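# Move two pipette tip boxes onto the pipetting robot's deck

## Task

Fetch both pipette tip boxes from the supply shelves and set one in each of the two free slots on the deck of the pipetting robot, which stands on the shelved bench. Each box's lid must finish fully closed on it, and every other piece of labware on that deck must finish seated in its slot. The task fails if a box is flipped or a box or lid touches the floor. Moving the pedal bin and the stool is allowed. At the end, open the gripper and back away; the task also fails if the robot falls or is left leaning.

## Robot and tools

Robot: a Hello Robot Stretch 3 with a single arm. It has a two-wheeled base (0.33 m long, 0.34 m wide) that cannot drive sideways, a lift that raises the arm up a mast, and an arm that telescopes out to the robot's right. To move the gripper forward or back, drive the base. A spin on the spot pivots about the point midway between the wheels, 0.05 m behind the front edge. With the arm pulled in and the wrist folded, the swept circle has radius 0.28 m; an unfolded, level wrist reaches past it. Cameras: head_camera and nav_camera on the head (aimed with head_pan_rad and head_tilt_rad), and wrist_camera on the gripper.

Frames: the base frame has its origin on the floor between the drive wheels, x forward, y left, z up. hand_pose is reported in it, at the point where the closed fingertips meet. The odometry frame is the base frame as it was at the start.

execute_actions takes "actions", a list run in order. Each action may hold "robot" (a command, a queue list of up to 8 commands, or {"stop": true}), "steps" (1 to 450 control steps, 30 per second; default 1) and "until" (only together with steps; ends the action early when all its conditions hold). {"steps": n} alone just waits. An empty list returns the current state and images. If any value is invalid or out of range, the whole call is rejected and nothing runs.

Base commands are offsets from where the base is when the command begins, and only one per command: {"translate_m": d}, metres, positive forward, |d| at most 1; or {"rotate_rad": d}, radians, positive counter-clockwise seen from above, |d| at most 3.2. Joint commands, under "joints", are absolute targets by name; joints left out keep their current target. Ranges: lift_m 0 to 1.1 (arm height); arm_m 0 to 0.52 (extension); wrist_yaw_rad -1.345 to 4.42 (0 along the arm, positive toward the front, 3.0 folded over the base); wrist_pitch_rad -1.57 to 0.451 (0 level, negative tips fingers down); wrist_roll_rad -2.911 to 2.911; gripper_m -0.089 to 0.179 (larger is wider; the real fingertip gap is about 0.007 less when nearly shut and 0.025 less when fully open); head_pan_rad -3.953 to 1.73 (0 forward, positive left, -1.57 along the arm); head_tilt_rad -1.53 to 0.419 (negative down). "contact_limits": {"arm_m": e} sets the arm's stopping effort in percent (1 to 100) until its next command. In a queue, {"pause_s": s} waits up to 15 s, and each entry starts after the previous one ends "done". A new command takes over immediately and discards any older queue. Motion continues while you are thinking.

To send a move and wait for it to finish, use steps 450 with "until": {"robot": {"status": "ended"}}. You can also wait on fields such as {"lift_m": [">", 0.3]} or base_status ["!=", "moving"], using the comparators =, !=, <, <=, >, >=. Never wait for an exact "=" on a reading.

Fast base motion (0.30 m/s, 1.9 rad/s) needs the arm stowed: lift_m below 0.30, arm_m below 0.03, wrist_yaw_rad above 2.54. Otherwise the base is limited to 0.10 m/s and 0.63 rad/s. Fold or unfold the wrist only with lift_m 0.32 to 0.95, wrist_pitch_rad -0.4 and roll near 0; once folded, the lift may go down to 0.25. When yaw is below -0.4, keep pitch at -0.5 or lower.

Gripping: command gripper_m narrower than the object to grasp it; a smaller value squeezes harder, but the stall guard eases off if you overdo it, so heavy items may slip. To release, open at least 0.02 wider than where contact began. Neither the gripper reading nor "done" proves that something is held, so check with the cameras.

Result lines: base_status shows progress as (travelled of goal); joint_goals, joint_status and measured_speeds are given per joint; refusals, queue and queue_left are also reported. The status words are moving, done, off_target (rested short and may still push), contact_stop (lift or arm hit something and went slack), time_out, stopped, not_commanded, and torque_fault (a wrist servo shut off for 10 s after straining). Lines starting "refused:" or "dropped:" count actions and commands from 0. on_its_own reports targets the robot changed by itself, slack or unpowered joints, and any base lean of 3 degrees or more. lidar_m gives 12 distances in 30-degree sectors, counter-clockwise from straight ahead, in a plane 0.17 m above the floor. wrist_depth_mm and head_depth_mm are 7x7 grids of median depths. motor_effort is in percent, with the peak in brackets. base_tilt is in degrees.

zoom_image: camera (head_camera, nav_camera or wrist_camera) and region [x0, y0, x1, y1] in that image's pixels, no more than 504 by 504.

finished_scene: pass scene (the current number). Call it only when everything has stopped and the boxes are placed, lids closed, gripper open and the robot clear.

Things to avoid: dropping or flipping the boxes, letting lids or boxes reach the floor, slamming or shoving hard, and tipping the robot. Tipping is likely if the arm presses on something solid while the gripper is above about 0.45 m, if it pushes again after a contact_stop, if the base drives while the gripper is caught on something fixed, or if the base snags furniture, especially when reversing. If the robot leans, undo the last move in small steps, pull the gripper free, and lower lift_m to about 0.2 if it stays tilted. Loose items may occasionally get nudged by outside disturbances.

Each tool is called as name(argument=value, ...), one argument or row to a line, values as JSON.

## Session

execute_actions(
  actions=[
    {"robot": {"joints": {"head_tilt_rad": -0.4}}, "steps": 450, "until": {"robot": {"status": "ended"}}},
  ],
)

Scene clock: 0.83 s.
robot.base_odometry: x=+0.000 y=+0.000 heading=+0.000 (m, m, rad; robot's odometry frame)
robot.turned_by_wheels: +0.000 (rad since the last result)
robot.turned_by_imu: +0.000 (rad since the last result)
robot.base_tilt: forward=-1.0 right=+2.0 (deg)
robot.lidar_m: 1.85 2.16 1.16 1.36 1.30 1.80 2.24 1.93 1.63 1.58 1.65 1.99
robot.head_depth_mm: 1864 2005 2189 2363 2078 1592 1317 / 1504 1620 1790 2016 2050 1600 1308 / 1512 1651 1784 1953 2058 1603 1307 / 1512 1645 1791 1948 2056 1589 1299 / 1516 1644 1795 1958 2073 1596 1302 / 1524 1667 1851 2408 2058 1597 1302 / 1910 2055 2271 2484 2073 1585 1293
robot.base_status: not_commanded
robot.joint_positions: lift_m=+0.313 arm_m=-0.003 wrist_yaw_rad=+2.886 wrist_pitch_rad=-0.568 wrist_roll_rad=+0.009 gripper_m=+0.037 head_pan_rad=+0.012 head_tilt_rad=-0.394
robot.joint_goals: lift_m=+0.313 arm_m=-0.003 wrist_yaw_rad=+2.886 wrist_pitch_rad=-0.568 wrist_roll_rad=+0.009 gripper_m=+0.037 head_pan_rad=+0.012 head_tilt_rad=-0.400
robot.joint_status: lift_m=not_commanded arm_m=not_commanded wrist_yaw_rad=not_commanded wrist_pitch_rad=not_commanded wrist_roll_rad=not_commanded gripper_m=not_commanded head_pan_rad=not_commanded head_tilt_rad=done
robot.measured_speeds: translate_m=+0.000 rotate_rad=+0.000 lift_m=+0.000 arm_m=+0.000 wrist_yaw_rad=+0.000 wrist_pitch_rad=+0.000 wrist_roll_rad=+0.000 head_pan_rad=+0.000 head_tilt_rad=+0.000
robot: refusals=0 queue=done queue_left=0
robot.motor_effort: left_wheel=+1(1) right_wheel=-1(0) lift_m=+38(38) arm_m=-1(1) wrist_yaw_rad=+0(0) wrist_pitch_rad=+4(3) wrist_roll_rad=+0(0) gripper_m=-1(0) head_pan_rad=-1(0) head_tilt_rad=-1(20) (%)
robot.hand_pose: x=+0.0301 y=+0.0541 z=+0.2939 quat_wxyz=(+0.284, +0.701, +0.109, +0.645) (m; robot's base frame)
robot.wrist_depth_mm: - - - - - - - / 904 916 936 919 914 912 885 / 753 - 745 730 724 723 729 / 627 - 617 613 614 600 602 / 536 528 548 534 539 523 517 / 472 - - 463 - 458 458 / - - - - 416 416 409
pictures: head_camera (sideways: a quarter turn clockwise sets it upright), nav_camera (sideways: a quarter turn counterclockwise sets it upright), wrist_camera
camera_calibration (this result's frames):
head_camera: T_world_to_cam=[[-0.416314, -0.0243728, -0.908894, 1.20784], [-0.0101228, 0.999703, -0.0221712, 0.030722], [0.909165, -0.000029612, -0.416437, 0.491922], [0, 0, 0, 1]] pos_world=[0.0559124, -0.00126, 1.30333]
nav_camera: T_world_to_cam=[[0.397881, -0.0154856, 0.917306, -1.14913], [0.00529293, -0.999802, -0.0191741, 0.0739229], [0.917422, 0.0124842, -0.39772, 0.466683], [0, 0, 0, 1]] pos_world=[0.0286807, 0.0502871, 1.24113]
wrist_camera: T_world_to_cam=[[0.966747, -0.255075, -0.0183567, -0.00633425], [-0.18284, -0.639216, -0.746975, 0.2953], [0.178801, 0.725493, -0.664598, 0.317303], [0, 0, 0, 1]] pos_world=[0.00338223, -0.0430561, 0.431344]
Images, in order (width x height): head_camera 896x504, nav_camera 672x504, wrist_camera 644x364.

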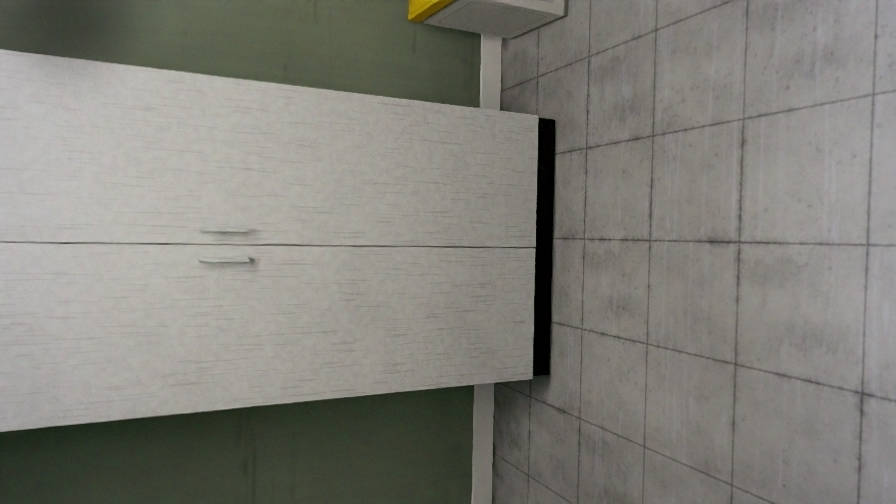

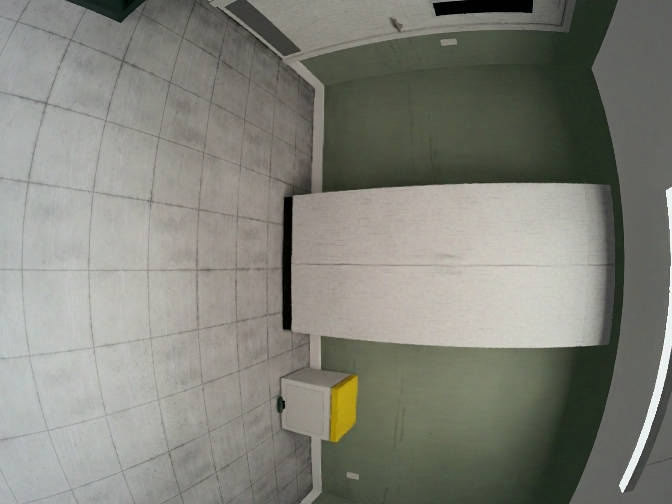

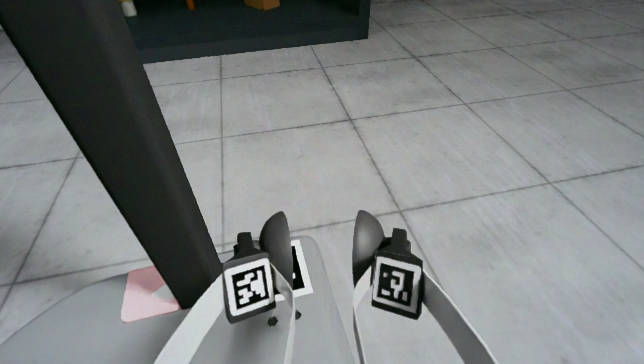

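execute_actions(
  actions=[
    {"robot": [{"joints": {"lift_m": 0.285, "head_pan_rad": -1.57, "head_tilt_rad": -0.5}}, {"base": {"rotate_rad": 3.12}}], "steps": 450, "until": {"robot": {"status": "ended"}}},
  ],
)

Scene clock: 10.17 s.
robot.base_odometry: x=+0.000 y=+0.000 heading=+3.120 (m, m, rad; robot's odometry frame)
robot.turned_by_wheels: +3.120 (rad since the last result)
robot.turned_by_imu: +3.133 (rad since the last result)
robot.base_tilt: forward=-1.1 right=+1.9 (deg)
robot.lidar_m: 1.94 1.94 1.64 1.58 1.65 2.00 1.85 2.21 1.16 1.36 1.17 1.80
robot.head_depth_mm: 1127 1125 1125 1285 1768 1461 1227 / 1255 1362 1502 1387 1608 1461 1223 / 1254 1355 1523 1443 1679 1462 1217 / 1252 1359 1524 1441 1724 1462 1223 / 1245 1318 1527 1453 1728 1464 1227 / 1247 1324 1509 1447 1653 1475 1223 / 1214 1226 1189 1256 1460 1462 1221
robot.base_status: done (rotate_rad +3.1198 of +3.1200)
robot.joint_positions: lift_m=+0.285 arm_m=-0.003 wrist_yaw_rad=+2.886 wrist_pitch_rad=-0.568 wrist_roll_rad=+0.009 gripper_m=+0.037 head_pan_rad=-1.563 head_tilt_rad=-0.494
robot.joint_goals: lift_m=+0.285 arm_m=-0.003 wrist_yaw_rad=+2.886 wrist_pitch_rad=-0.568 wrist_roll_rad=+0.009 gripper_m=+0.037 head_pan_rad=-1.570 head_tilt_rad=-0.500
robot.joint_status: lift_m=done arm_m=not_commanded wrist_yaw_rad=not_commanded wrist_pitch_rad=not_commanded wrist_roll_rad=not_commanded gripper_m=not_commanded head_pan_rad=done head_tilt_rad=done
robot.measured_speeds: translate_m=+0.000 rotate_rad=+0.000 lift_m=+0.000 arm_m=+0.000 wrist_yaw_rad=+0.000 wrist_pitch_rad=+0.000 wrist_roll_rad=+0.000 head_pan_rad=+0.000 head_tilt_rad=+0.000
robot: refusals=0 queue=done queue_left=0
robot.motor_effort: left_wheel=-2(9) right_wheel=+4(15) lift_m=+31(38) arm_m=-1(1) wrist_yaw_rad=+0(0) wrist_pitch_rad=+4(4) wrist_roll_rad=+0(0) gripper_m=+0(0) head_pan_rad=-1(27) head_tilt_rad=-1(12) (%)
robot.hand_pose: x=+0.0301 y=+0.0540 z=+0.2658 quat_wxyz=(+0.284, +0.701, +0.109, +0.645) (m; robot's base frame)
robot.wrist_depth_mm: - - - - - - - / 858 890 860 848 861 837 855 / 712 - 697 687 694 681 667 / 592 - 574 583 577 572 571 / 499 493 529 506 503 484 492 / 449 - - - - 429 430 / - - - - 384 384 381
pictures: head_camera (sideways: a quarter turn clockwise sets it upright), nav_camera (sideways: a quarter turn counterclockwise sets it upright), wrist_camera
camera_calibration (this result's frames):
head_camera: T_world_to_cam=[[-0.0229584, 0.504816, -0.862922, 1.14547], [0.999724, 0.00735917, -0.0222929, 0.0247175], [-0.00490342, -0.863196, -0.504845, 0.612536], [0, 0, 0, 1]] pos_world=[0.004591, -0.0496955, 1.29824]
nav_camera: T_world_to_cam=[[-0.0168007, -0.487116, 0.873176, -1.08903], [-0.99983, 0.00156186, -0.0183663, 0.0790001], [0.00758274, -0.873336, -0.487059, 0.588485], [0, 0, 0, 1]] pos_world=[0.0562279, -0.0166626, 1.23899]
wrist_camera: T_world_to_cam=[[0.966745, -0.255084, -0.018356, -0.00686139], [-0.182923, -0.639532, -0.746685, 0.274159], [0.178728, 0.725211, -0.664925, 0.298797], [0, 0, 0, 1]] pos_world=[0.00338006, -0.0431074, 0.403262]
Images, in order (width x height): head_camera 896x504, nav_camera 672x504, wrist_camera 644x364.

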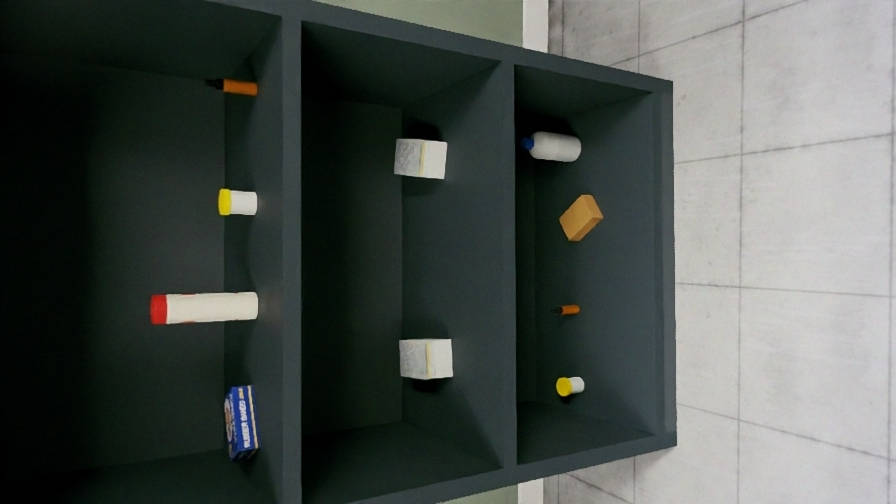

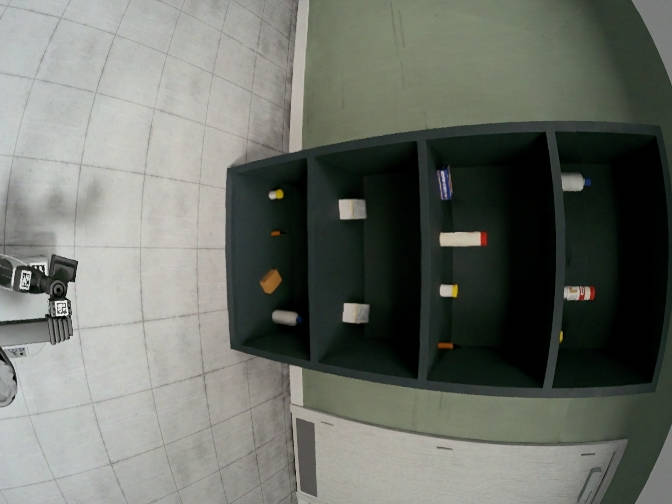

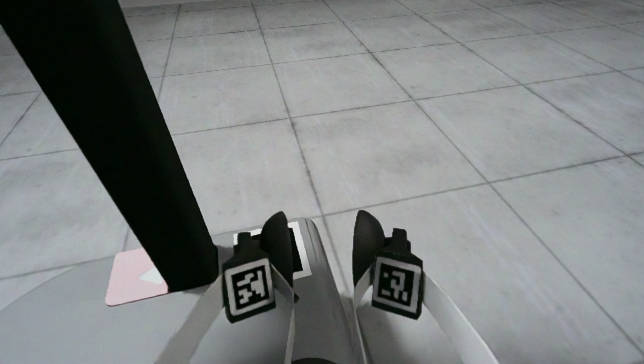

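execute_actions(
  actions=[
    {"robot": {"joints": {"head_pan_rad": 0.0, "head_tilt_rad": -0.35}}, "steps": 450, "until": {"robot": {"status": "ended"}}},
  ],
)

Scene clock: 17.13 s.
robot.base_odometry: x=+0.000 y=+0.000 heading=+3.120 (m, m, rad; robot's odometry frame)
robot.turned_by_wheels: +0.000 (rad since the last result)
robot.turned_by_imu: +0.001 (rad since the last result)
robot.base_tilt: forward=-1.0 right=+1.8 (deg)
robot.lidar_m: 1.94 1.93 1.63 1.58 1.65 2.00 1.85 2.21 1.16 1.36 1.16 1.80
robot.head_depth_mm: 2040 2210 2356 2585 2186 1649 1333 / 2040 1769 1846 2524 2084 1656 1336 / 2031 2209 1897 2554 2160 1662 1336 / 2048 2198 1869 2604 2175 1654 1330 / 2053 2212 1902 2532 2160 1640 1336 / 2025 2193 2056 2516 2159 1637 1340 / 2063 2172 2035 2558 2190 1659 1332
robot.base_status: done (rotate_rad +3.1198 of +3.1200)
robot.joint_positions: lift_m=+0.285 arm_m=-0.003 wrist_yaw_rad=+2.886 wrist_pitch_rad=-0.568 wrist_roll_rad=+0.009 gripper_m=+0.037 head_pan_rad=-0.007 head_tilt_rad=-0.359
robot.joint_goals: lift_m=+0.285 arm_m=-0.003 wrist_yaw_rad=+2.886 wrist_pitch_rad=-0.568 wrist_roll_rad=+0.009 gripper_m=+0.037 head_pan_rad=+0.000 head_tilt_rad=-0.350
robot.joint_status: lift_m=done arm_m=not_commanded wrist_yaw_rad=not_commanded wrist_pitch_rad=not_commanded wrist_roll_rad=not_commanded gripper_m=not_commanded head_pan_rad=done head_tilt_rad=done
robot.measured_speeds: translate_m=+0.000 rotate_rad=+0.000 lift_m=+0.000 arm_m=+0.000 wrist_yaw_rad=+0.000 wrist_pitch_rad=+0.000 wrist_roll_rad=+0.000 head_pan_rad=+0.000 head_tilt_rad=+0.000
robot: refusals=0 queue=done queue_left=0
robot.motor_effort: left_wheel=-2(2) right_wheel=+4(3) lift_m=+30(30) arm_m=-1(1) wrist_yaw_rad=-1(0) wrist_pitch_rad=+4(4) wrist_roll_rad=+0(0) gripper_m=+0(0) head_pan_rad=+2(29) head_tilt_rad=+5(16) (%)
robot.hand_pose: x=+0.0301 y=+0.0540 z=+0.2658 quat_wxyz=(+0.284, +0.701, +0.109, +0.645) (m; robot's base frame)
robot.wrist_depth_mm: - - - - - - - / 862 865 854 854 857 848 841 / 696 - 684 690 692 683 672 / 590 - 582 570 573 565 567 / 500 499 528 506 502 493 488 / 450 - - - - 430 430 / - - - - 383 382 384
pictures: head_camera (sideways: a quarter turn clockwise sets it upright), nav_camera (sideways: a quarter turn counterclockwise sets it upright), wrist_camera
camera_calibration (this result's frames):
head_camera: T_world_to_cam=[[-0.384374, -0.0164046, -0.923032, 1.22609], [0.0103449, 0.999703, -0.0220751, 0.0304732], [0.923119, -0.0180338, -0.384091, 0.449744], [0, 0, 0, 1]] pos_world=[0.0557952, -0.00223998, 1.30514]
nav_camera: T_world_to_cam=[[0.364876, -0.023081, 0.93077, -1.1665], [-0.0137135, -0.999717, -0.0194148, 0.0743531], [0.930955, -0.00568012, -0.365089, 0.424135], [0, 0, 0, 1]] pos_world=[0.0317956, 0.0498173, 1.24203]
wrist_camera: T_world_to_cam=[[0.966745, -0.255084, -0.018356, -0.00686137], [-0.182923, -0.639532, -0.746685, 0.274159], [0.178728, 0.725211, -0.664925, 0.298797], [0, 0, 0, 1]] pos_world=[0.00338006, -0.0431074, 0.403262]
Images, in order (width x height): head_camera 896x504, nav_camera 672x504, wrist_camera 644x364.

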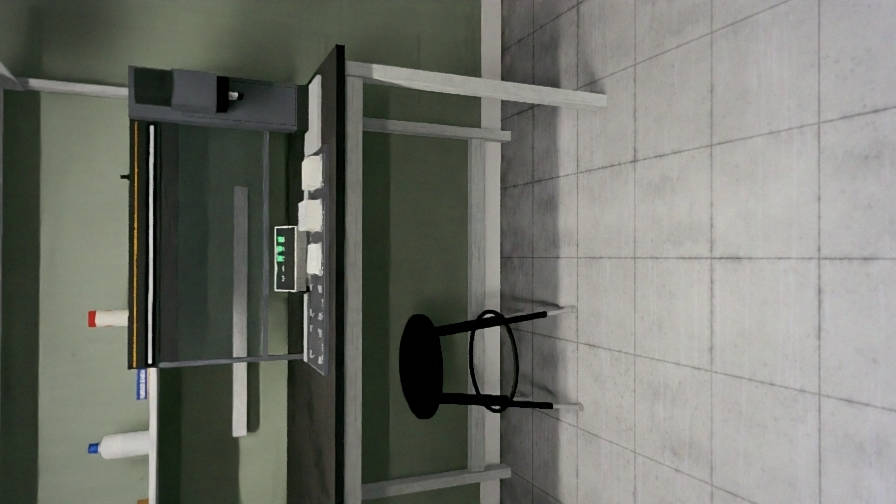

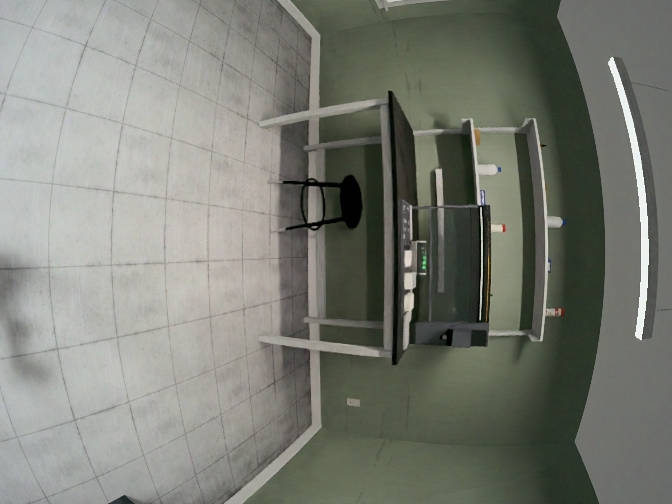

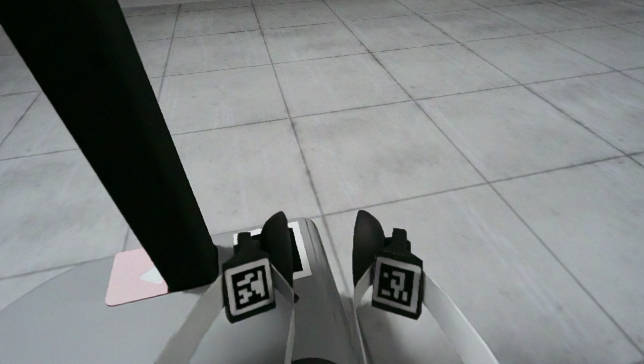

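execute_actions(
  actions=[
    {"robot": [{"base": {"rotate_rad": 1.19}, "joints": {"head_pan_rad": -1.57, "head_tilt_rad": -0.8}}, {"base": {"translate_m": -0.54}}, {"base": {"rotate_rad": -1.19}}, {"joints": {"lift_m": 0.5, "wrist_pitch_rad": -0.4, "wrist_roll_rad": 0.0}}, {"joints": {"wrist_yaw_rad": 0.0, "gripper_m": 0.16}}, {"joints": {"wrist_pitch_rad": -0.06}}], "steps": 450, "until": {"robot": {"status": "ended"}}},
    {"steps": 200, "until": {"robot": {"status": "ended"}}},
  ],
)

zoom_image(
  camera="head_camera",
  region=[280, 170, 460, 320],
)

Scene clock: 35.23 s.
robot.base_odometry: x=+0.212 y=+0.497 heading=+3.120 (m, m, rad; robot's odometry frame)
robot.turned_by_wheels: +0.000 (rad since the last result)
robot.turned_by_imu: +0.000 (rad since the last result)
robot.base_tilt: forward=-1.0 right=+1.9 (deg)
robot.lidar_m: 1.92 2.23 2.16 2.09 2.17 1.71 1.65 1.50 0.62 0.76 0.91 0.86
robot.head_depth_mm: 562 579 692 1541 1425 1243 1098 / 752 614 831 894 1342 1251 1161 / 826 612 1138 997 1287 1245 - / 821 611 1140 989 1321 1257 1094 / 825 611 1145 994 1320 1244 1096 / 823 609 1137 986 1321 1241 1093 / 821 606 1136 994 1313 1239 1093
robot.base_status: done (rotate_rad -1.1898 of -1.1900)
robot.joint_positions: lift_m=+0.500 arm_m=-0.003 wrist_yaw_rad=+0.002 wrist_pitch_rad=-0.086 wrist_roll_rad=+0.004 gripper_m=+0.160 head_pan_rad=-1.563 head_tilt_rad=-0.790
robot.joint_goals: lift_m=+0.500 arm_m=-0.003 wrist_yaw_rad=+0.000 wrist_pitch_rad=-0.060 wrist_roll_rad=+0.000 gripper_m=+0.160 head_pan_rad=-1.570 head_tilt_rad=-0.800
robot.joint_status: lift_m=done arm_m=not_commanded wrist_yaw_rad=done wrist_pitch_rad=done wrist_roll_rad=done gripper_m=done head_pan_rad=done head_tilt_rad=done
robot.measured_speeds: translate_m=+0.000 rotate_rad=+0.000 lift_m=+0.000 arm_m=+0.000 wrist_yaw_rad=+0.000 wrist_pitch_rad=+0.000 wrist_roll_rad=+0.000 head_pan_rad=+0.000 head_tilt_rad=+0.000
robot: refusals=0 queue=done queue_left=0
robot.motor_effort: left_wheel=+4(11) right_wheel=-4(13) lift_m=+45(47) arm_m=-2(2) wrist_yaw_rad=-2(3) wrist_pitch_rad=+8(9) wrist_roll_rad=-2(4) gripper_m=+0(92) head_pan_rad=-1(28) head_tilt_rad=-3(24) (%)
robot.hand_pose: x=-0.0209 y=-0.3957 z=+0.5925 quat_wxyz=(+0.705, +0.031, -0.708, -0.030) (m; robot's base frame)
robot.wrist_depth_mm: 702 698 692 700 621 322 752 / 723 734 729 731 636 323 759 / 702 754 762 753 635 346 786 / 523 514 505 497 486 351 808 / 357 358 358 358 361 381 854 / 750 870 853 869 651 385 871 / 719 793 784 767 651 420 889
pictures: head_camera (sideways: a quarter turn clockwise sets it upright), nav_camera (sideways: a quarter turn counterclockwise sets it upright), wrist_camera
camera_calibration (this result's frames):
head_camera: T_world_to_cam=[[-0.0246934, 0.734685, -0.677959, 0.904383], [0.999675, 0.0138941, -0.0213546, 0.0234878], [-0.00626926, -0.678266, -0.734789, 0.911666], [0, 0, 0, 1]] pos_world=[0.00456755, -0.0464107, 1.28352]
nav_camera: T_world_to_cam=[[-0.0150378, -0.720762, 0.693019, -0.854194], [-0.999867, 0.00650545, -0.0149302, 0.0745204], [0.00625271, -0.693152, -0.720764, 0.892517], [0, 0, 0, 1]] pos_world=[0.0560847, 0.00249412, 1.23638]
wrist_camera: T_world_to_cam=[[-0.999878, -0.00911483, -0.0127183, -0.0134422], [0.0101268, 0.242675, -0.970055, 0.706666], [0.0119283, -0.970065, -0.242553, -0.0732713], [0, 0, 0, 1]] pos_world=[-0.0197228, -0.24269, 0.667562]
Images, in order (width x height): head_camera 896x504, nav_camera 672x504, wrist_camera 644x364.

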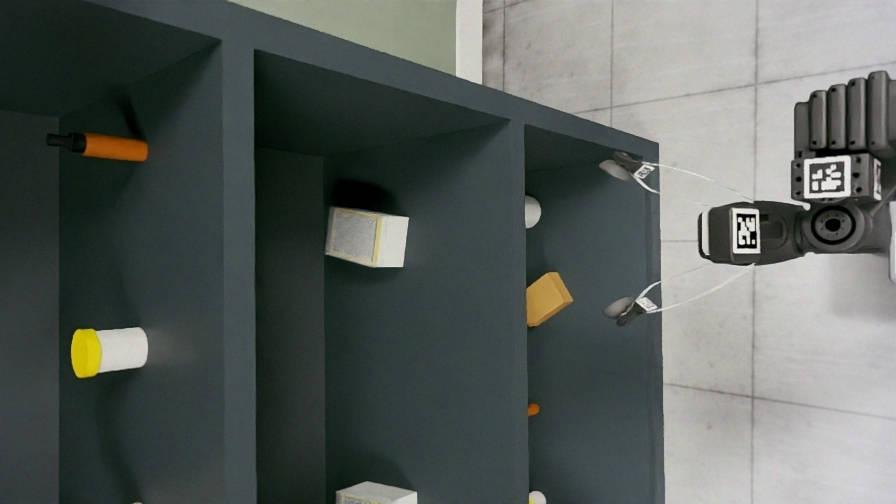

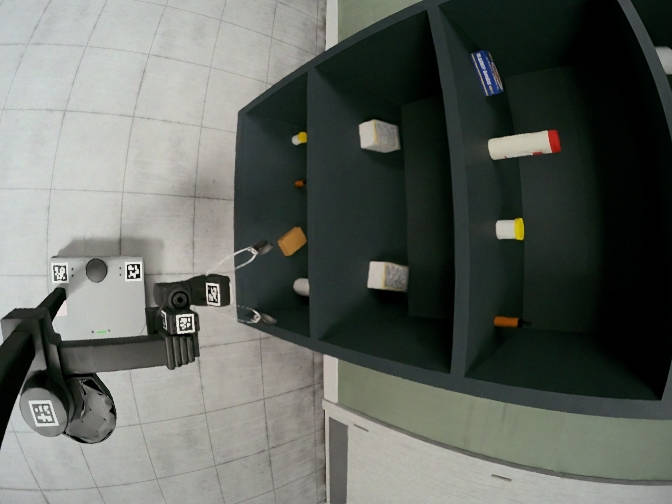

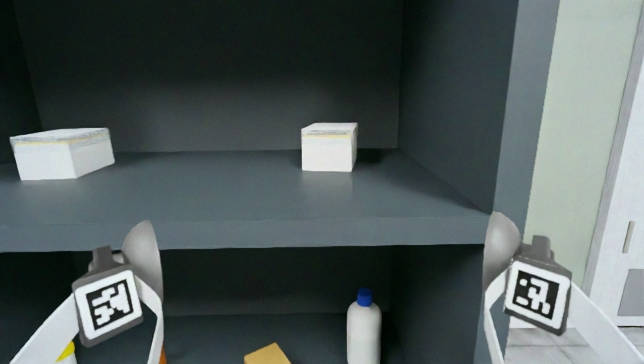

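Region (280, 170, 460, 320) of head_camera's 896x504 image, scaled by 2.800, with more detail than that image has.

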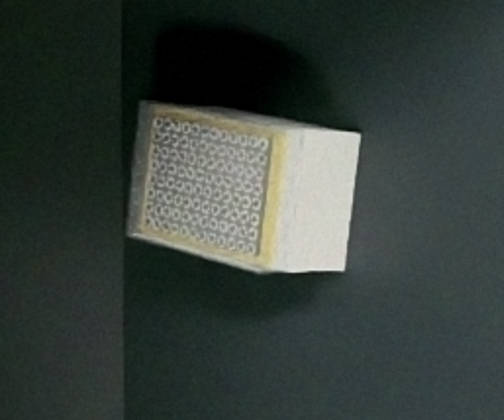

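execute_actions(
  actions=[
    {"robot": {"base": {"translate_m": 0.033}, "joints": {"lift_m": 0.49, "wrist_yaw_rad": -0.16, "arm_m": 0.32}}, "steps": 450, "until": {"robot": {"status": "ended"}}},
  ],
)

Scene clock: 42.60 s.
robot.base_odometry: x=+0.179 y=+0.498 heading=+3.120 (m, m, rad; robot's odometry frame)
robot.turned_by_wheels: +0.000 (rad since the last result)
robot.turned_by_imu: +0.001 (rad since the last result)
robot.base_tilt: forward=-1.1 right=+2.0 (deg)
robot.lidar_m: 1.89 2.19 2.16 2.09 2.17 1.75 1.69 1.50 0.63 0.84 0.86 0.84
robot.head_depth_mm: 651 591 701 1490 1431 1239 1099 / 800 612 960 941 1125 1247 1118 / 825 610 1138 1015 1287 1249 1092 / 824 611 1134 1004 1317 1239 1101 / 823 610 1138 990 1322 1239 1100 / 820 611 1138 993 1313 1234 1098 / 821 610 1127 991 1317 1238 1093
robot.base_status: done (translate_m +0.0330 of +0.0330)
robot.joint_positions: lift_m=+0.490 arm_m=+0.320 wrist_yaw_rad=-0.159 wrist_pitch_rad=-0.084 wrist_roll_rad=+0.004 gripper_m=+0.160 head_pan_rad=-1.563 head_tilt_rad=-0.790
robot.joint_goals: lift_m=+0.490 arm_m=+0.320 wrist_yaw_rad=-0.160 wrist_pitch_rad=-0.060 wrist_roll_rad=+0.000 gripper_m=+0.160 head_pan_rad=-1.570 head_tilt_rad=-0.800
robot.joint_status: lift_m=done arm_m=done wrist_yaw_rad=done wrist_pitch_rad=done wrist_roll_rad=done gripper_m=done head_pan_rad=done head_tilt_rad=done
robot.measured_speeds: translate_m=+0.000 rotate_rad=+0.000 lift_m=+0.000 arm_m=+0.000 wrist_yaw_rad=+0.000 wrist_pitch_rad=+0.000 wrist_roll_rad=+0.000 head_pan_rad=+0.000 head_tilt_rad=+0.000
robot: refusals=0 queue=done queue_left=0
robot.motor_effort: left_wheel=+4(9) right_wheel=-3(5) lift_m=+30(46) arm_m=+4(1) wrist_yaw_rad=-1(2) wrist_pitch_rad=+7(8) wrist_roll_rad=-2(2) gripper_m=+0(0) head_pan_rad=-2(2) head_tilt_rad=-3(3) (%)
robot.hand_pose: x=-0.0616 y=-0.7147 z=+0.5834 quat_wxyz=(+0.701, -0.026, -0.708, -0.086) (m; robot's base frame)
robot.wrist_depth_mm: 380 393 409 432 418 261 192 / 395 406 427 441 425 266 194 / 405 421 442 458 435 270 195 / 417 431 423 250 406 275 197 / 304 323 276 255 288 262 199 / 226 218 216 216 214 213 191 / - 169 171 171 169 167 166
pictures: head_camera (sideways: a quarter turn clockwise sets it upright), nav_camera (sideways: a quarter turn counterclockwise sets it upright), wrist_camera
camera_calibration (this result's frames):
head_camera: T_world_to_cam=[[-0.0246931, 0.734685, -0.677959, 0.904383], [0.999675, 0.0138938, -0.0213546, 0.0234878], [-0.00626951, -0.678266, -0.734789, 0.911666], [0, 0, 0, 1]] pos_world=[0.00456753, -0.0464107, 1.28352]
nav_camera: T_world_to_cam=[[-0.015038, -0.720762, 0.693019, -0.854194], [-0.999867, 0.0065058, -0.0149302, 0.0745204], [0.00625246, -0.693152, -0.720764, 0.892517], [0, 0, 0, 1]] pos_world=[0.0560847, 0.0024941, 1.23638]
wrist_camera: T_world_to_cam=[[-0.988346, 0.151691, -0.0127079, 0.0584537], [0.0487738, 0.236491, -0.970409, 0.773857], [-0.144197, -0.95972, -0.241133, -0.387536], [0, 0, 0, 1]] pos_world=[-0.0358531, -0.563803, 0.658253]
Images, in order (width x height): head_camera 896x504, nav_camera 672x504, wrist_camera 644x364.

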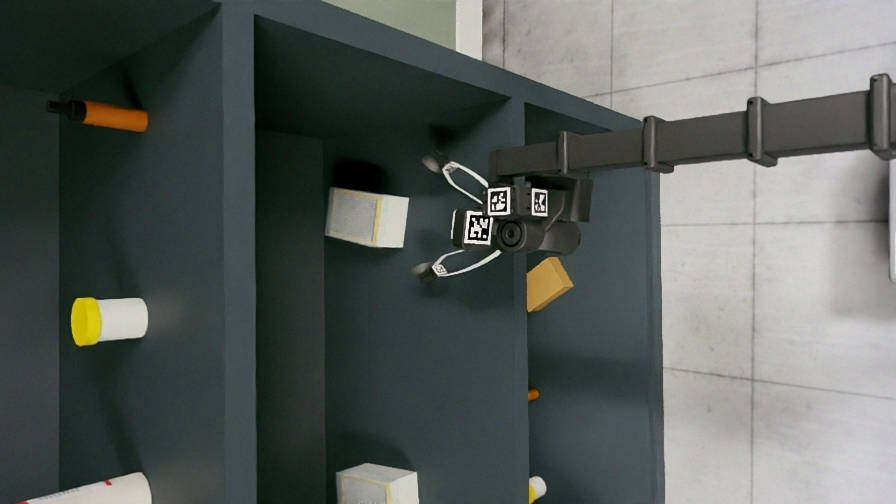

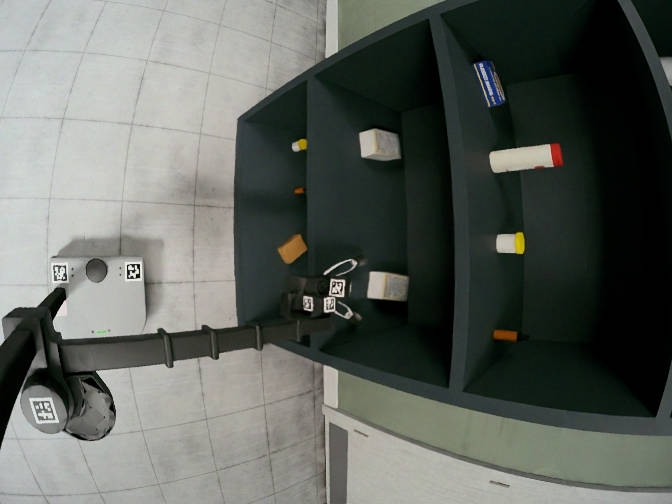

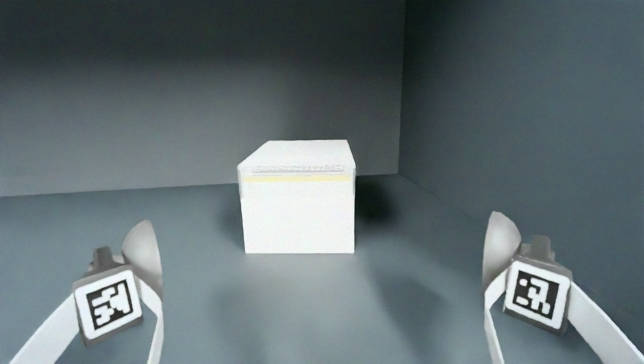

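execute_actions(
  actions=[
    {"robot": [{"joints": {"lift_m": 0.477}}, {"joints": {"arm_m": 0.447}, "contact_limits": {"arm_m": 20}}, {"joints": {"gripper_m": 0.04}}, {"pause_s": 0.3}, {"joints": {"lift_m": 0.492}}, {"pause_s": 0.5}, {"joints": {"lift_m": 0.52}}, {"pause_s": 0.7}], "steps": 450, "until": {"robot": {"status": "ended"}}},
  ],
)

Scene clock: 56.33 s.
robot.base_odometry: x=+0.179 y=+0.498 heading=+3.120 (m, m, rad; robot's odometry frame)
robot.turned_by_wheels: +0.000 (rad since the last result)
robot.turned_by_imu: +0.001 (rad since the last result)
robot.base_tilt: forward=-0.9 right=+1.9 (deg)
robot.lidar_m: 1.88 2.19 2.16 2.09 2.18 1.74 1.69 1.49 0.63 0.84 0.86 0.84
robot.head_depth_mm: 651 590 699 1491 1441 1249 1097 / 804 611 962 948 1095 1271 - / 825 611 1137 - 1310 1247 1096 / 824 610 1136 980 1312 1242 1096 / 824 610 1144 992 1321 1242 1098 / 823 611 1141 989 1318 1242 1098 / 821 608 1131 993 1313 1241 1095
robot.base_status: done (translate_m +0.0330 of +0.0330)
robot.joint_positions: lift_m=+0.520 arm_m=+0.447 wrist_yaw_rad=-0.160 wrist_pitch_rad=-0.093 wrist_roll_rad=+0.004 gripper_m=+0.041 head_pan_rad=-1.563 head_tilt_rad=-0.790
robot.joint_goals: lift_m=+0.520 arm_m=+0.447 wrist_yaw_rad=-0.160 wrist_pitch_rad=-0.060 wrist_roll_rad=+0.000 gripper_m=+0.040 head_pan_rad=-1.570 head_tilt_rad=-0.800
robot.joint_status: lift_m=done arm_m=done wrist_yaw_rad=done wrist_pitch_rad=done wrist_roll_rad=done gripper_m=done head_pan_rad=done head_tilt_rad=done
robot.measured_speeds: translate_m=+0.000 rotate_rad=+0.000 lift_m=+0.000 arm_m=+0.000 wrist_yaw_rad=+0.000 wrist_pitch_rad=+0.000 wrist_roll_rad=+0.000 head_pan_rad=+0.000 head_tilt_rad=+0.000
robot: refusals=0 queue=done queue_left=0
robot.motor_effort: left_wheel=+4(4) right_wheel=-4(4) lift_m=+47(47) arm_m=+4(3) wrist_yaw_rad=+0(1) wrist_pitch_rad=+10(10) wrist_roll_rad=-2(2) gripper_m=-21(95) head_pan_rad=-2(1) head_tilt_rad=-3(3) (%)
robot.contact_limits: arm_m 20 (drawing in: default 32, maximum 52; extending or still: default 43, maximum 70)
robot.hand_pose: x=-0.0617 y=-0.8413 z=+0.6106 quat_wxyz=(+0.700, -0.024, -0.708, -0.089) (m; robot's base frame)
robot.wrist_depth_mm: 276 286 296 311 326 261 188 / 290 298 310 326 338 263 191 / 300 309 322 339 352 267 193 / 309 323 337 195 365 270 194 / 318 333 130 130 130 273 196 / 264 264 130 130 130 246 198 / 209 208 136 134 135 203 193
pictures: head_camera (sideways: a quarter turn clockwise sets it upright), nav_camera (sideways: a quarter turn counterclockwise sets it upright), wrist_camera
camera_calibration (this result's frames):
head_camera: T_world_to_cam=[[-0.0246934, 0.734685, -0.677959, 0.904383], [0.999675, 0.0138941, -0.0213546, 0.0234878], [-0.00626926, -0.678266, -0.734789, 0.911666], [0, 0, 0, 1]] pos_world=[0.00456755, -0.0464107, 1.28352]
nav_camera: T_world_to_cam=[[-0.0150378, -0.720762, 0.693019, -0.854194], [-0.999867, 0.00650545, -0.0149302, 0.0745204], [0.00625271, -0.693152, -0.720764, 0.892517], [0, 0, 0, 1]] pos_world=[0.0560847, 0.00249412, 1.23638]
wrist_camera: T_world_to_cam=[[-0.988235, 0.152407, -0.0127669, 0.0785583], [0.0502301, 0.244587, -0.968326, 0.83588], [-0.144457, -0.957575, -0.249365, -0.495656], [0, 0, 0, 1]] pos_world=[-0.0359532, -0.691046, 0.686808]
Images, in order (width x height): head_camera 896x504, nav_camera 672x504, wrist_camera 644x364.

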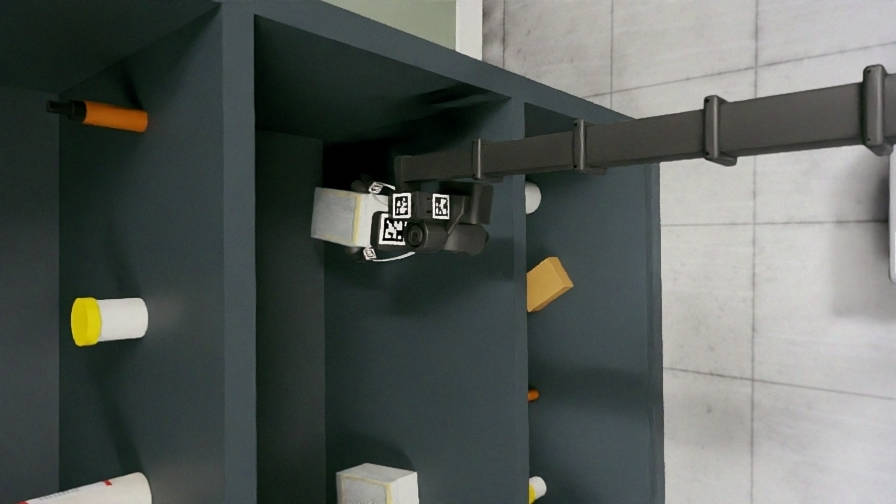

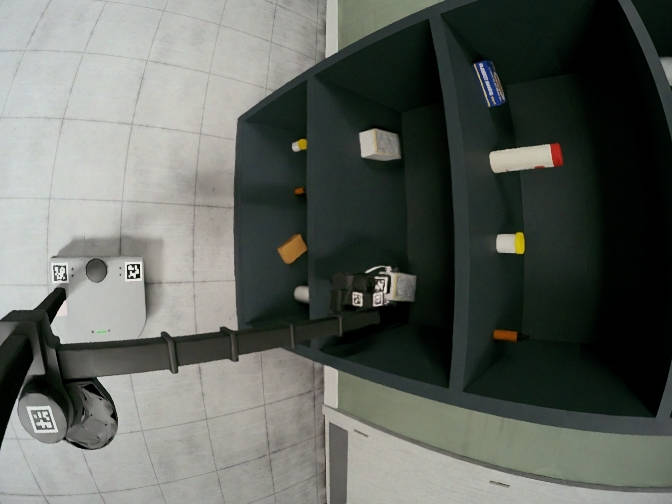

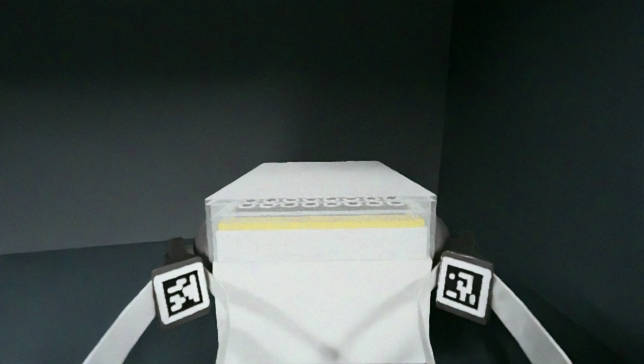

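execute_actions(
  actions=[
    {"robot": [{"joints": {"wrist_pitch_rad": 0.05}}, {"joints": {"wrist_pitch_rad": 0.16, "wrist_yaw_rad": 0.0}}, {"pause_s": 0.5}], "steps": 450, "until": {"robot": {"status": "ended"}}},
  ],
)

Scene clock: 62.83 s.
robot.base_odometry: x=+0.179 y=+0.498 heading=+3.120 (m, m, rad; robot's odometry frame)
robot.turned_by_wheels: +0.000 (rad since the last result)
robot.turned_by_imu: +0.001 (rad since the last result)
robot.base_tilt: forward=-1.0 right=+1.9 (deg)
robot.lidar_m: 1.89 2.20 2.16 2.08 2.17 1.75 1.68 1.50 0.63 0.84 0.87 0.84
robot.head_depth_mm: 651 592 700 1488 1437 1239 1097 / 801 612 959 949 1098 1276 - / 826 611 1145 - 1323 1239 1100 / 823 612 1002 956 1317 1243 1096 / 823 610 1137 988 1321 1242 1097 / 822 607 1137 991 1318 1243 1095 / 818 606 1122 990 1318 1235 1099
robot.base_status: done (translate_m +0.0330 of +0.0330)
robot.joint_positions: lift_m=+0.520 arm_m=+0.447 wrist_yaw_rad=-0.002 wrist_pitch_rad=+0.116 wrist_roll_rad=+0.004 gripper_m=+0.041 head_pan_rad=-1.563 head_tilt_rad=-0.790
robot.joint_goals: lift_m=+0.520 arm_m=+0.447 wrist_yaw_rad=+0.000 wrist_pitch_rad=+0.160 wrist_roll_rad=+0.000 gripper_m=+0.040 head_pan_rad=-1.570 head_tilt_rad=-0.800
robot.joint_status: lift_m=done arm_m=done wrist_yaw_rad=done wrist_pitch_rad=done wrist_roll_rad=done gripper_m=done head_pan_rad=done head_tilt_rad=done
robot.measured_speeds: translate_m=+0.000 rotate_rad=+0.000 lift_m=+0.000 arm_m=+0.000 wrist_yaw_rad=+0.000 wrist_pitch_rad=+0.000 wrist_roll_rad=+0.000 head_pan_rad=+0.000 head_tilt_rad=+0.000
robot: refusals=0 queue=done queue_left=0
robot.motor_effort: left_wheel=+4(4) right_wheel=-3(4) lift_m=+46(46) arm_m=+4(4) wrist_yaw_rad=+1(2) wrist_pitch_rad=+14(14) wrist_roll_rad=-2(2) gripper_m=-20(21) head_pan_rad=-2(1) head_tilt_rad=-2(4) (%)
robot.contact_limits: arm_m 20 (drawing in: default 32, maximum 52; extending or still: default 43, maximum 70)
robot.hand_pose: x=-0.0220 y=-0.8490 z=+0.6640 quat_wxyz=(+0.705, -0.041, -0.707, +0.040) (m; robot's base frame)
robot.wrist_depth_mm: 331 332 330 333 333 331 242 / 331 335 335 335 333 335 243 / 336 336 337 338 339 339 244 / 339 342 341 233 342 341 246 / 343 345 131 131 131 347 245 / 347 351 131 131 131 325 246 / 322 319 134 133 133 305 248
pictures: head_camera (sideways: a quarter turn clockwise sets it upright), nav_camera (sideways: a quarter turn counterclockwise sets it upright), wrist_camera
camera_calibration (this result's frames):
head_camera: T_world_to_cam=[[-0.0246934, 0.734685, -0.677959, 0.904383], [0.999675, 0.0138941, -0.0213546, 0.0234878], [-0.00626926, -0.678266, -0.734789, 0.911666], [0, 0, 0, 1]] pos_world=[0.00456755, -0.0464107, 1.28352]
nav_camera: T_world_to_cam=[[-0.0150378, -0.720762, 0.693019, -0.854194], [-0.999867, 0.00650545, -0.0149302, 0.0745204], [0.00625271, -0.693152, -0.720764, 0.892517], [0, 0, 0, 1]] pos_world=[0.0560847, 0.00249412, 1.23638]
wrist_camera: T_world_to_cam=[[-0.999911, -0.00748622, -0.0110483, -0.0174196], [0.010711, 0.0436902, -0.998988, 0.736368], [0.00796134, -0.999017, -0.0436061, -0.65239], [0, 0, 0, 1]] pos_world=[-0.0201114, -0.684051, 0.706982]
Images, in order (width x height): head_camera 896x504, nav_camera 672x504, wrist_camera 644x364.

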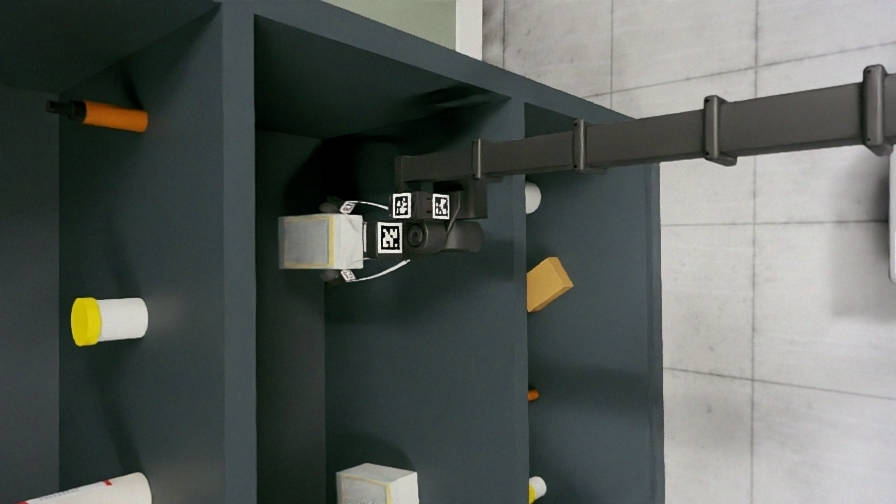

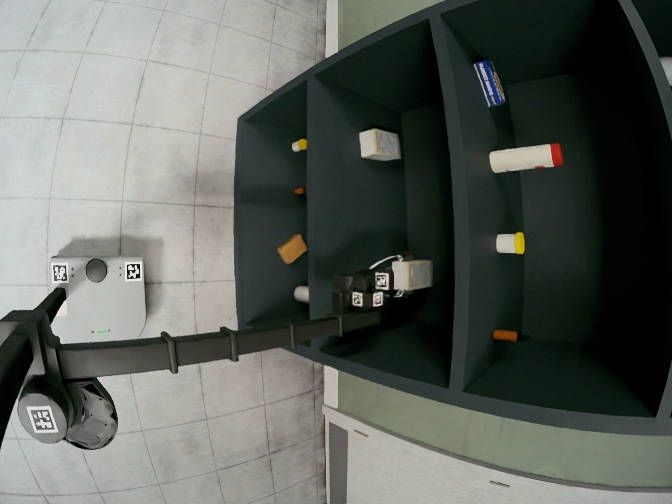

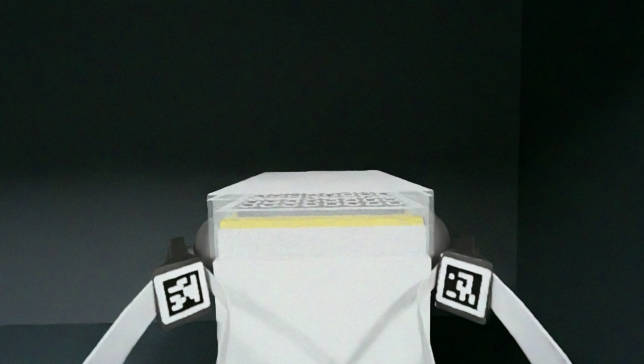

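execute_actions(
  actions=[
    {"robot": [{"joints": {"arm_m": 0.25}}, {"pause_s": 0.5}], "steps": 450, "until": {"robot": {"status": "ended"}}},
  ],
)

Scene clock: 69.03 s.
robot.base_odometry: x=+0.179 y=+0.498 heading=+3.120 (m, m, rad; robot's odometry frame)
robot.turned_by_wheels: +0.000 (rad since the last result)
robot.turned_by_imu: +0.001 (rad since the last result)
robot.base_tilt: forward=-1.1 right=+2.0 (deg)
robot.lidar_m: 1.89 2.20 2.16 2.09 2.16 1.74 1.69 1.49 0.63 0.84 0.86 0.84
robot.head_depth_mm: 650 591 700 1490 1433 1248 1100 / 803 611 966 939 1087 1257 - / 828 612 1134 993 - 1231 1098 / 823 609 1137 862 1284 1246 1094 / 822 610 1140 995 1320 1246 1102 / 820 611 1146 989 1321 1241 1098 / 821 609 1128 995 1321 1234 1100
robot.base_status: done (translate_m +0.0330 of +0.0330)
robot.joint_positions: lift_m=+0.520 arm_m=+0.250 wrist_yaw_rad=-0.001 wrist_pitch_rad=+0.117 wrist_roll_rad=+0.004 gripper_m=+0.041 head_pan_rad=-1.563 head_tilt_rad=-0.790
robot.joint_goals: lift_m=+0.520 arm_m=+0.250 wrist_yaw_rad=+0.000 wrist_pitch_rad=+0.160 wrist_roll_rad=+0.000 gripper_m=+0.040 head_pan_rad=-1.570 head_tilt_rad=-0.800
robot.joint_status: lift_m=done arm_m=done wrist_yaw_rad=done wrist_pitch_rad=done wrist_roll_rad=done gripper_m=done head_pan_rad=done head_tilt_rad=done
robot.measured_speeds: translate_m=+0.000 rotate_rad=+0.000 lift_m=+0.000 arm_m=+0.000 wrist_yaw_rad=+0.000 wrist_pitch_rad=+0.000 wrist_roll_rad=+0.000 head_pan_rad=+0.000 head_tilt_rad=+0.000
robot: refusals=0 queue=done queue_left=0
robot.motor_effort: left_wheel=+4(4) right_wheel=-3(4) lift_m=+46(46) arm_m=-6(5) wrist_yaw_rad=+0(1) wrist_pitch_rad=+13(13) wrist_roll_rad=-2(2) gripper_m=-20(20) head_pan_rad=-2(1) head_tilt_rad=-4(2) (%)
robot.hand_pose: x=-0.0216 y=-0.6526 z=+0.6643 quat_wxyz=(+0.705, -0.041, -0.707, +0.041) (m; robot's base frame)
robot.wrist_depth_mm: 523 515 517 516 517 368 248 / 513 520 522 526 524 368 248 / 522 526 524 528 532 373 249 / 528 534 536 232 538 373 251 / 538 533 131 131 131 375 251 / 463 478 131 130 131 330 250 / 326 321 134 133 133 310 251
pictures: head_camera (sideways: a quarter turn clockwise sets it upright), nav_camera (sideways: a quarter turn counterclockwise sets it upright), wrist_camera
camera_calibration (this result's frames):
head_camera: T_world_to_cam=[[-0.0246932, 0.734685, -0.677959, 0.904384], [0.999675, 0.0138939, -0.0213546, 0.0234878], [-0.00626943, -0.678267, -0.734789, 0.911666], [0, 0, 0, 1]] pos_world=[0.00456754, -0.0464107, 1.28352]
nav_camera: T_world_to_cam=[[-0.0150379, -0.720762, 0.693019, -0.854194], [-0.999867, 0.00650568, -0.0149302, 0.0745204], [0.00625254, -0.693152, -0.720764, 0.892517], [0, 0, 0, 1]] pos_world=[0.0560847, 0.0024941, 1.23638]
wrist_camera: T_world_to_cam=[[-0.9999, -0.00883677, -0.0110374, -0.0164906], [0.0106519, 0.0425514, -0.999037, 0.727372], [0.00929792, -0.999055, -0.0424531, -0.45699], [0, 0, 0, 1]] pos_world=[-0.0199877, -0.487655, 0.707089]
Images, in order (width x height): head_camera 896x504, nav_camera 672x504, wrist_camera 644x364.

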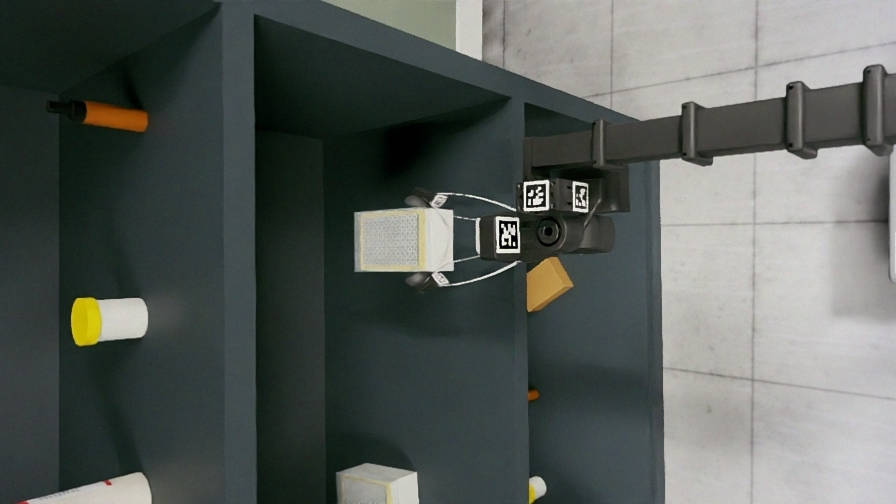

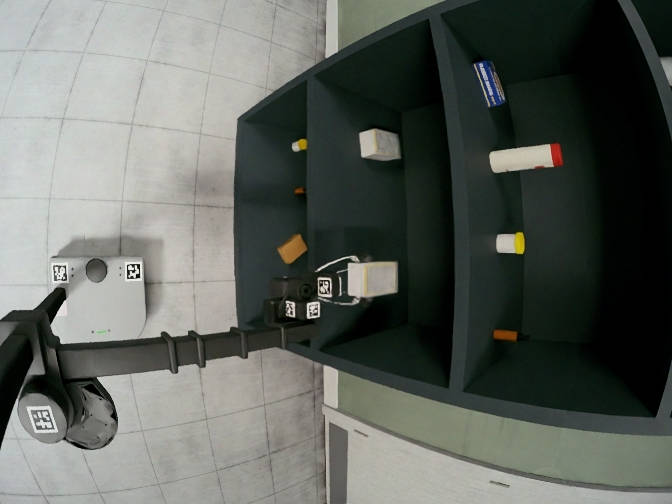

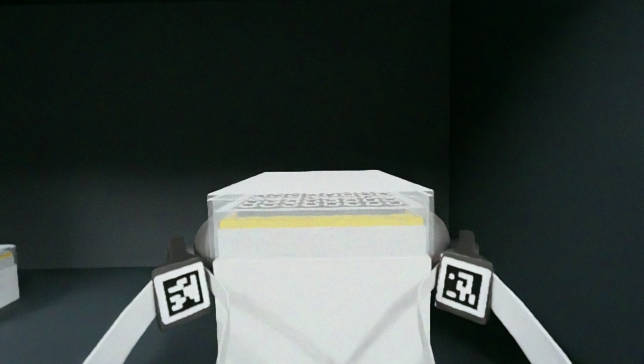

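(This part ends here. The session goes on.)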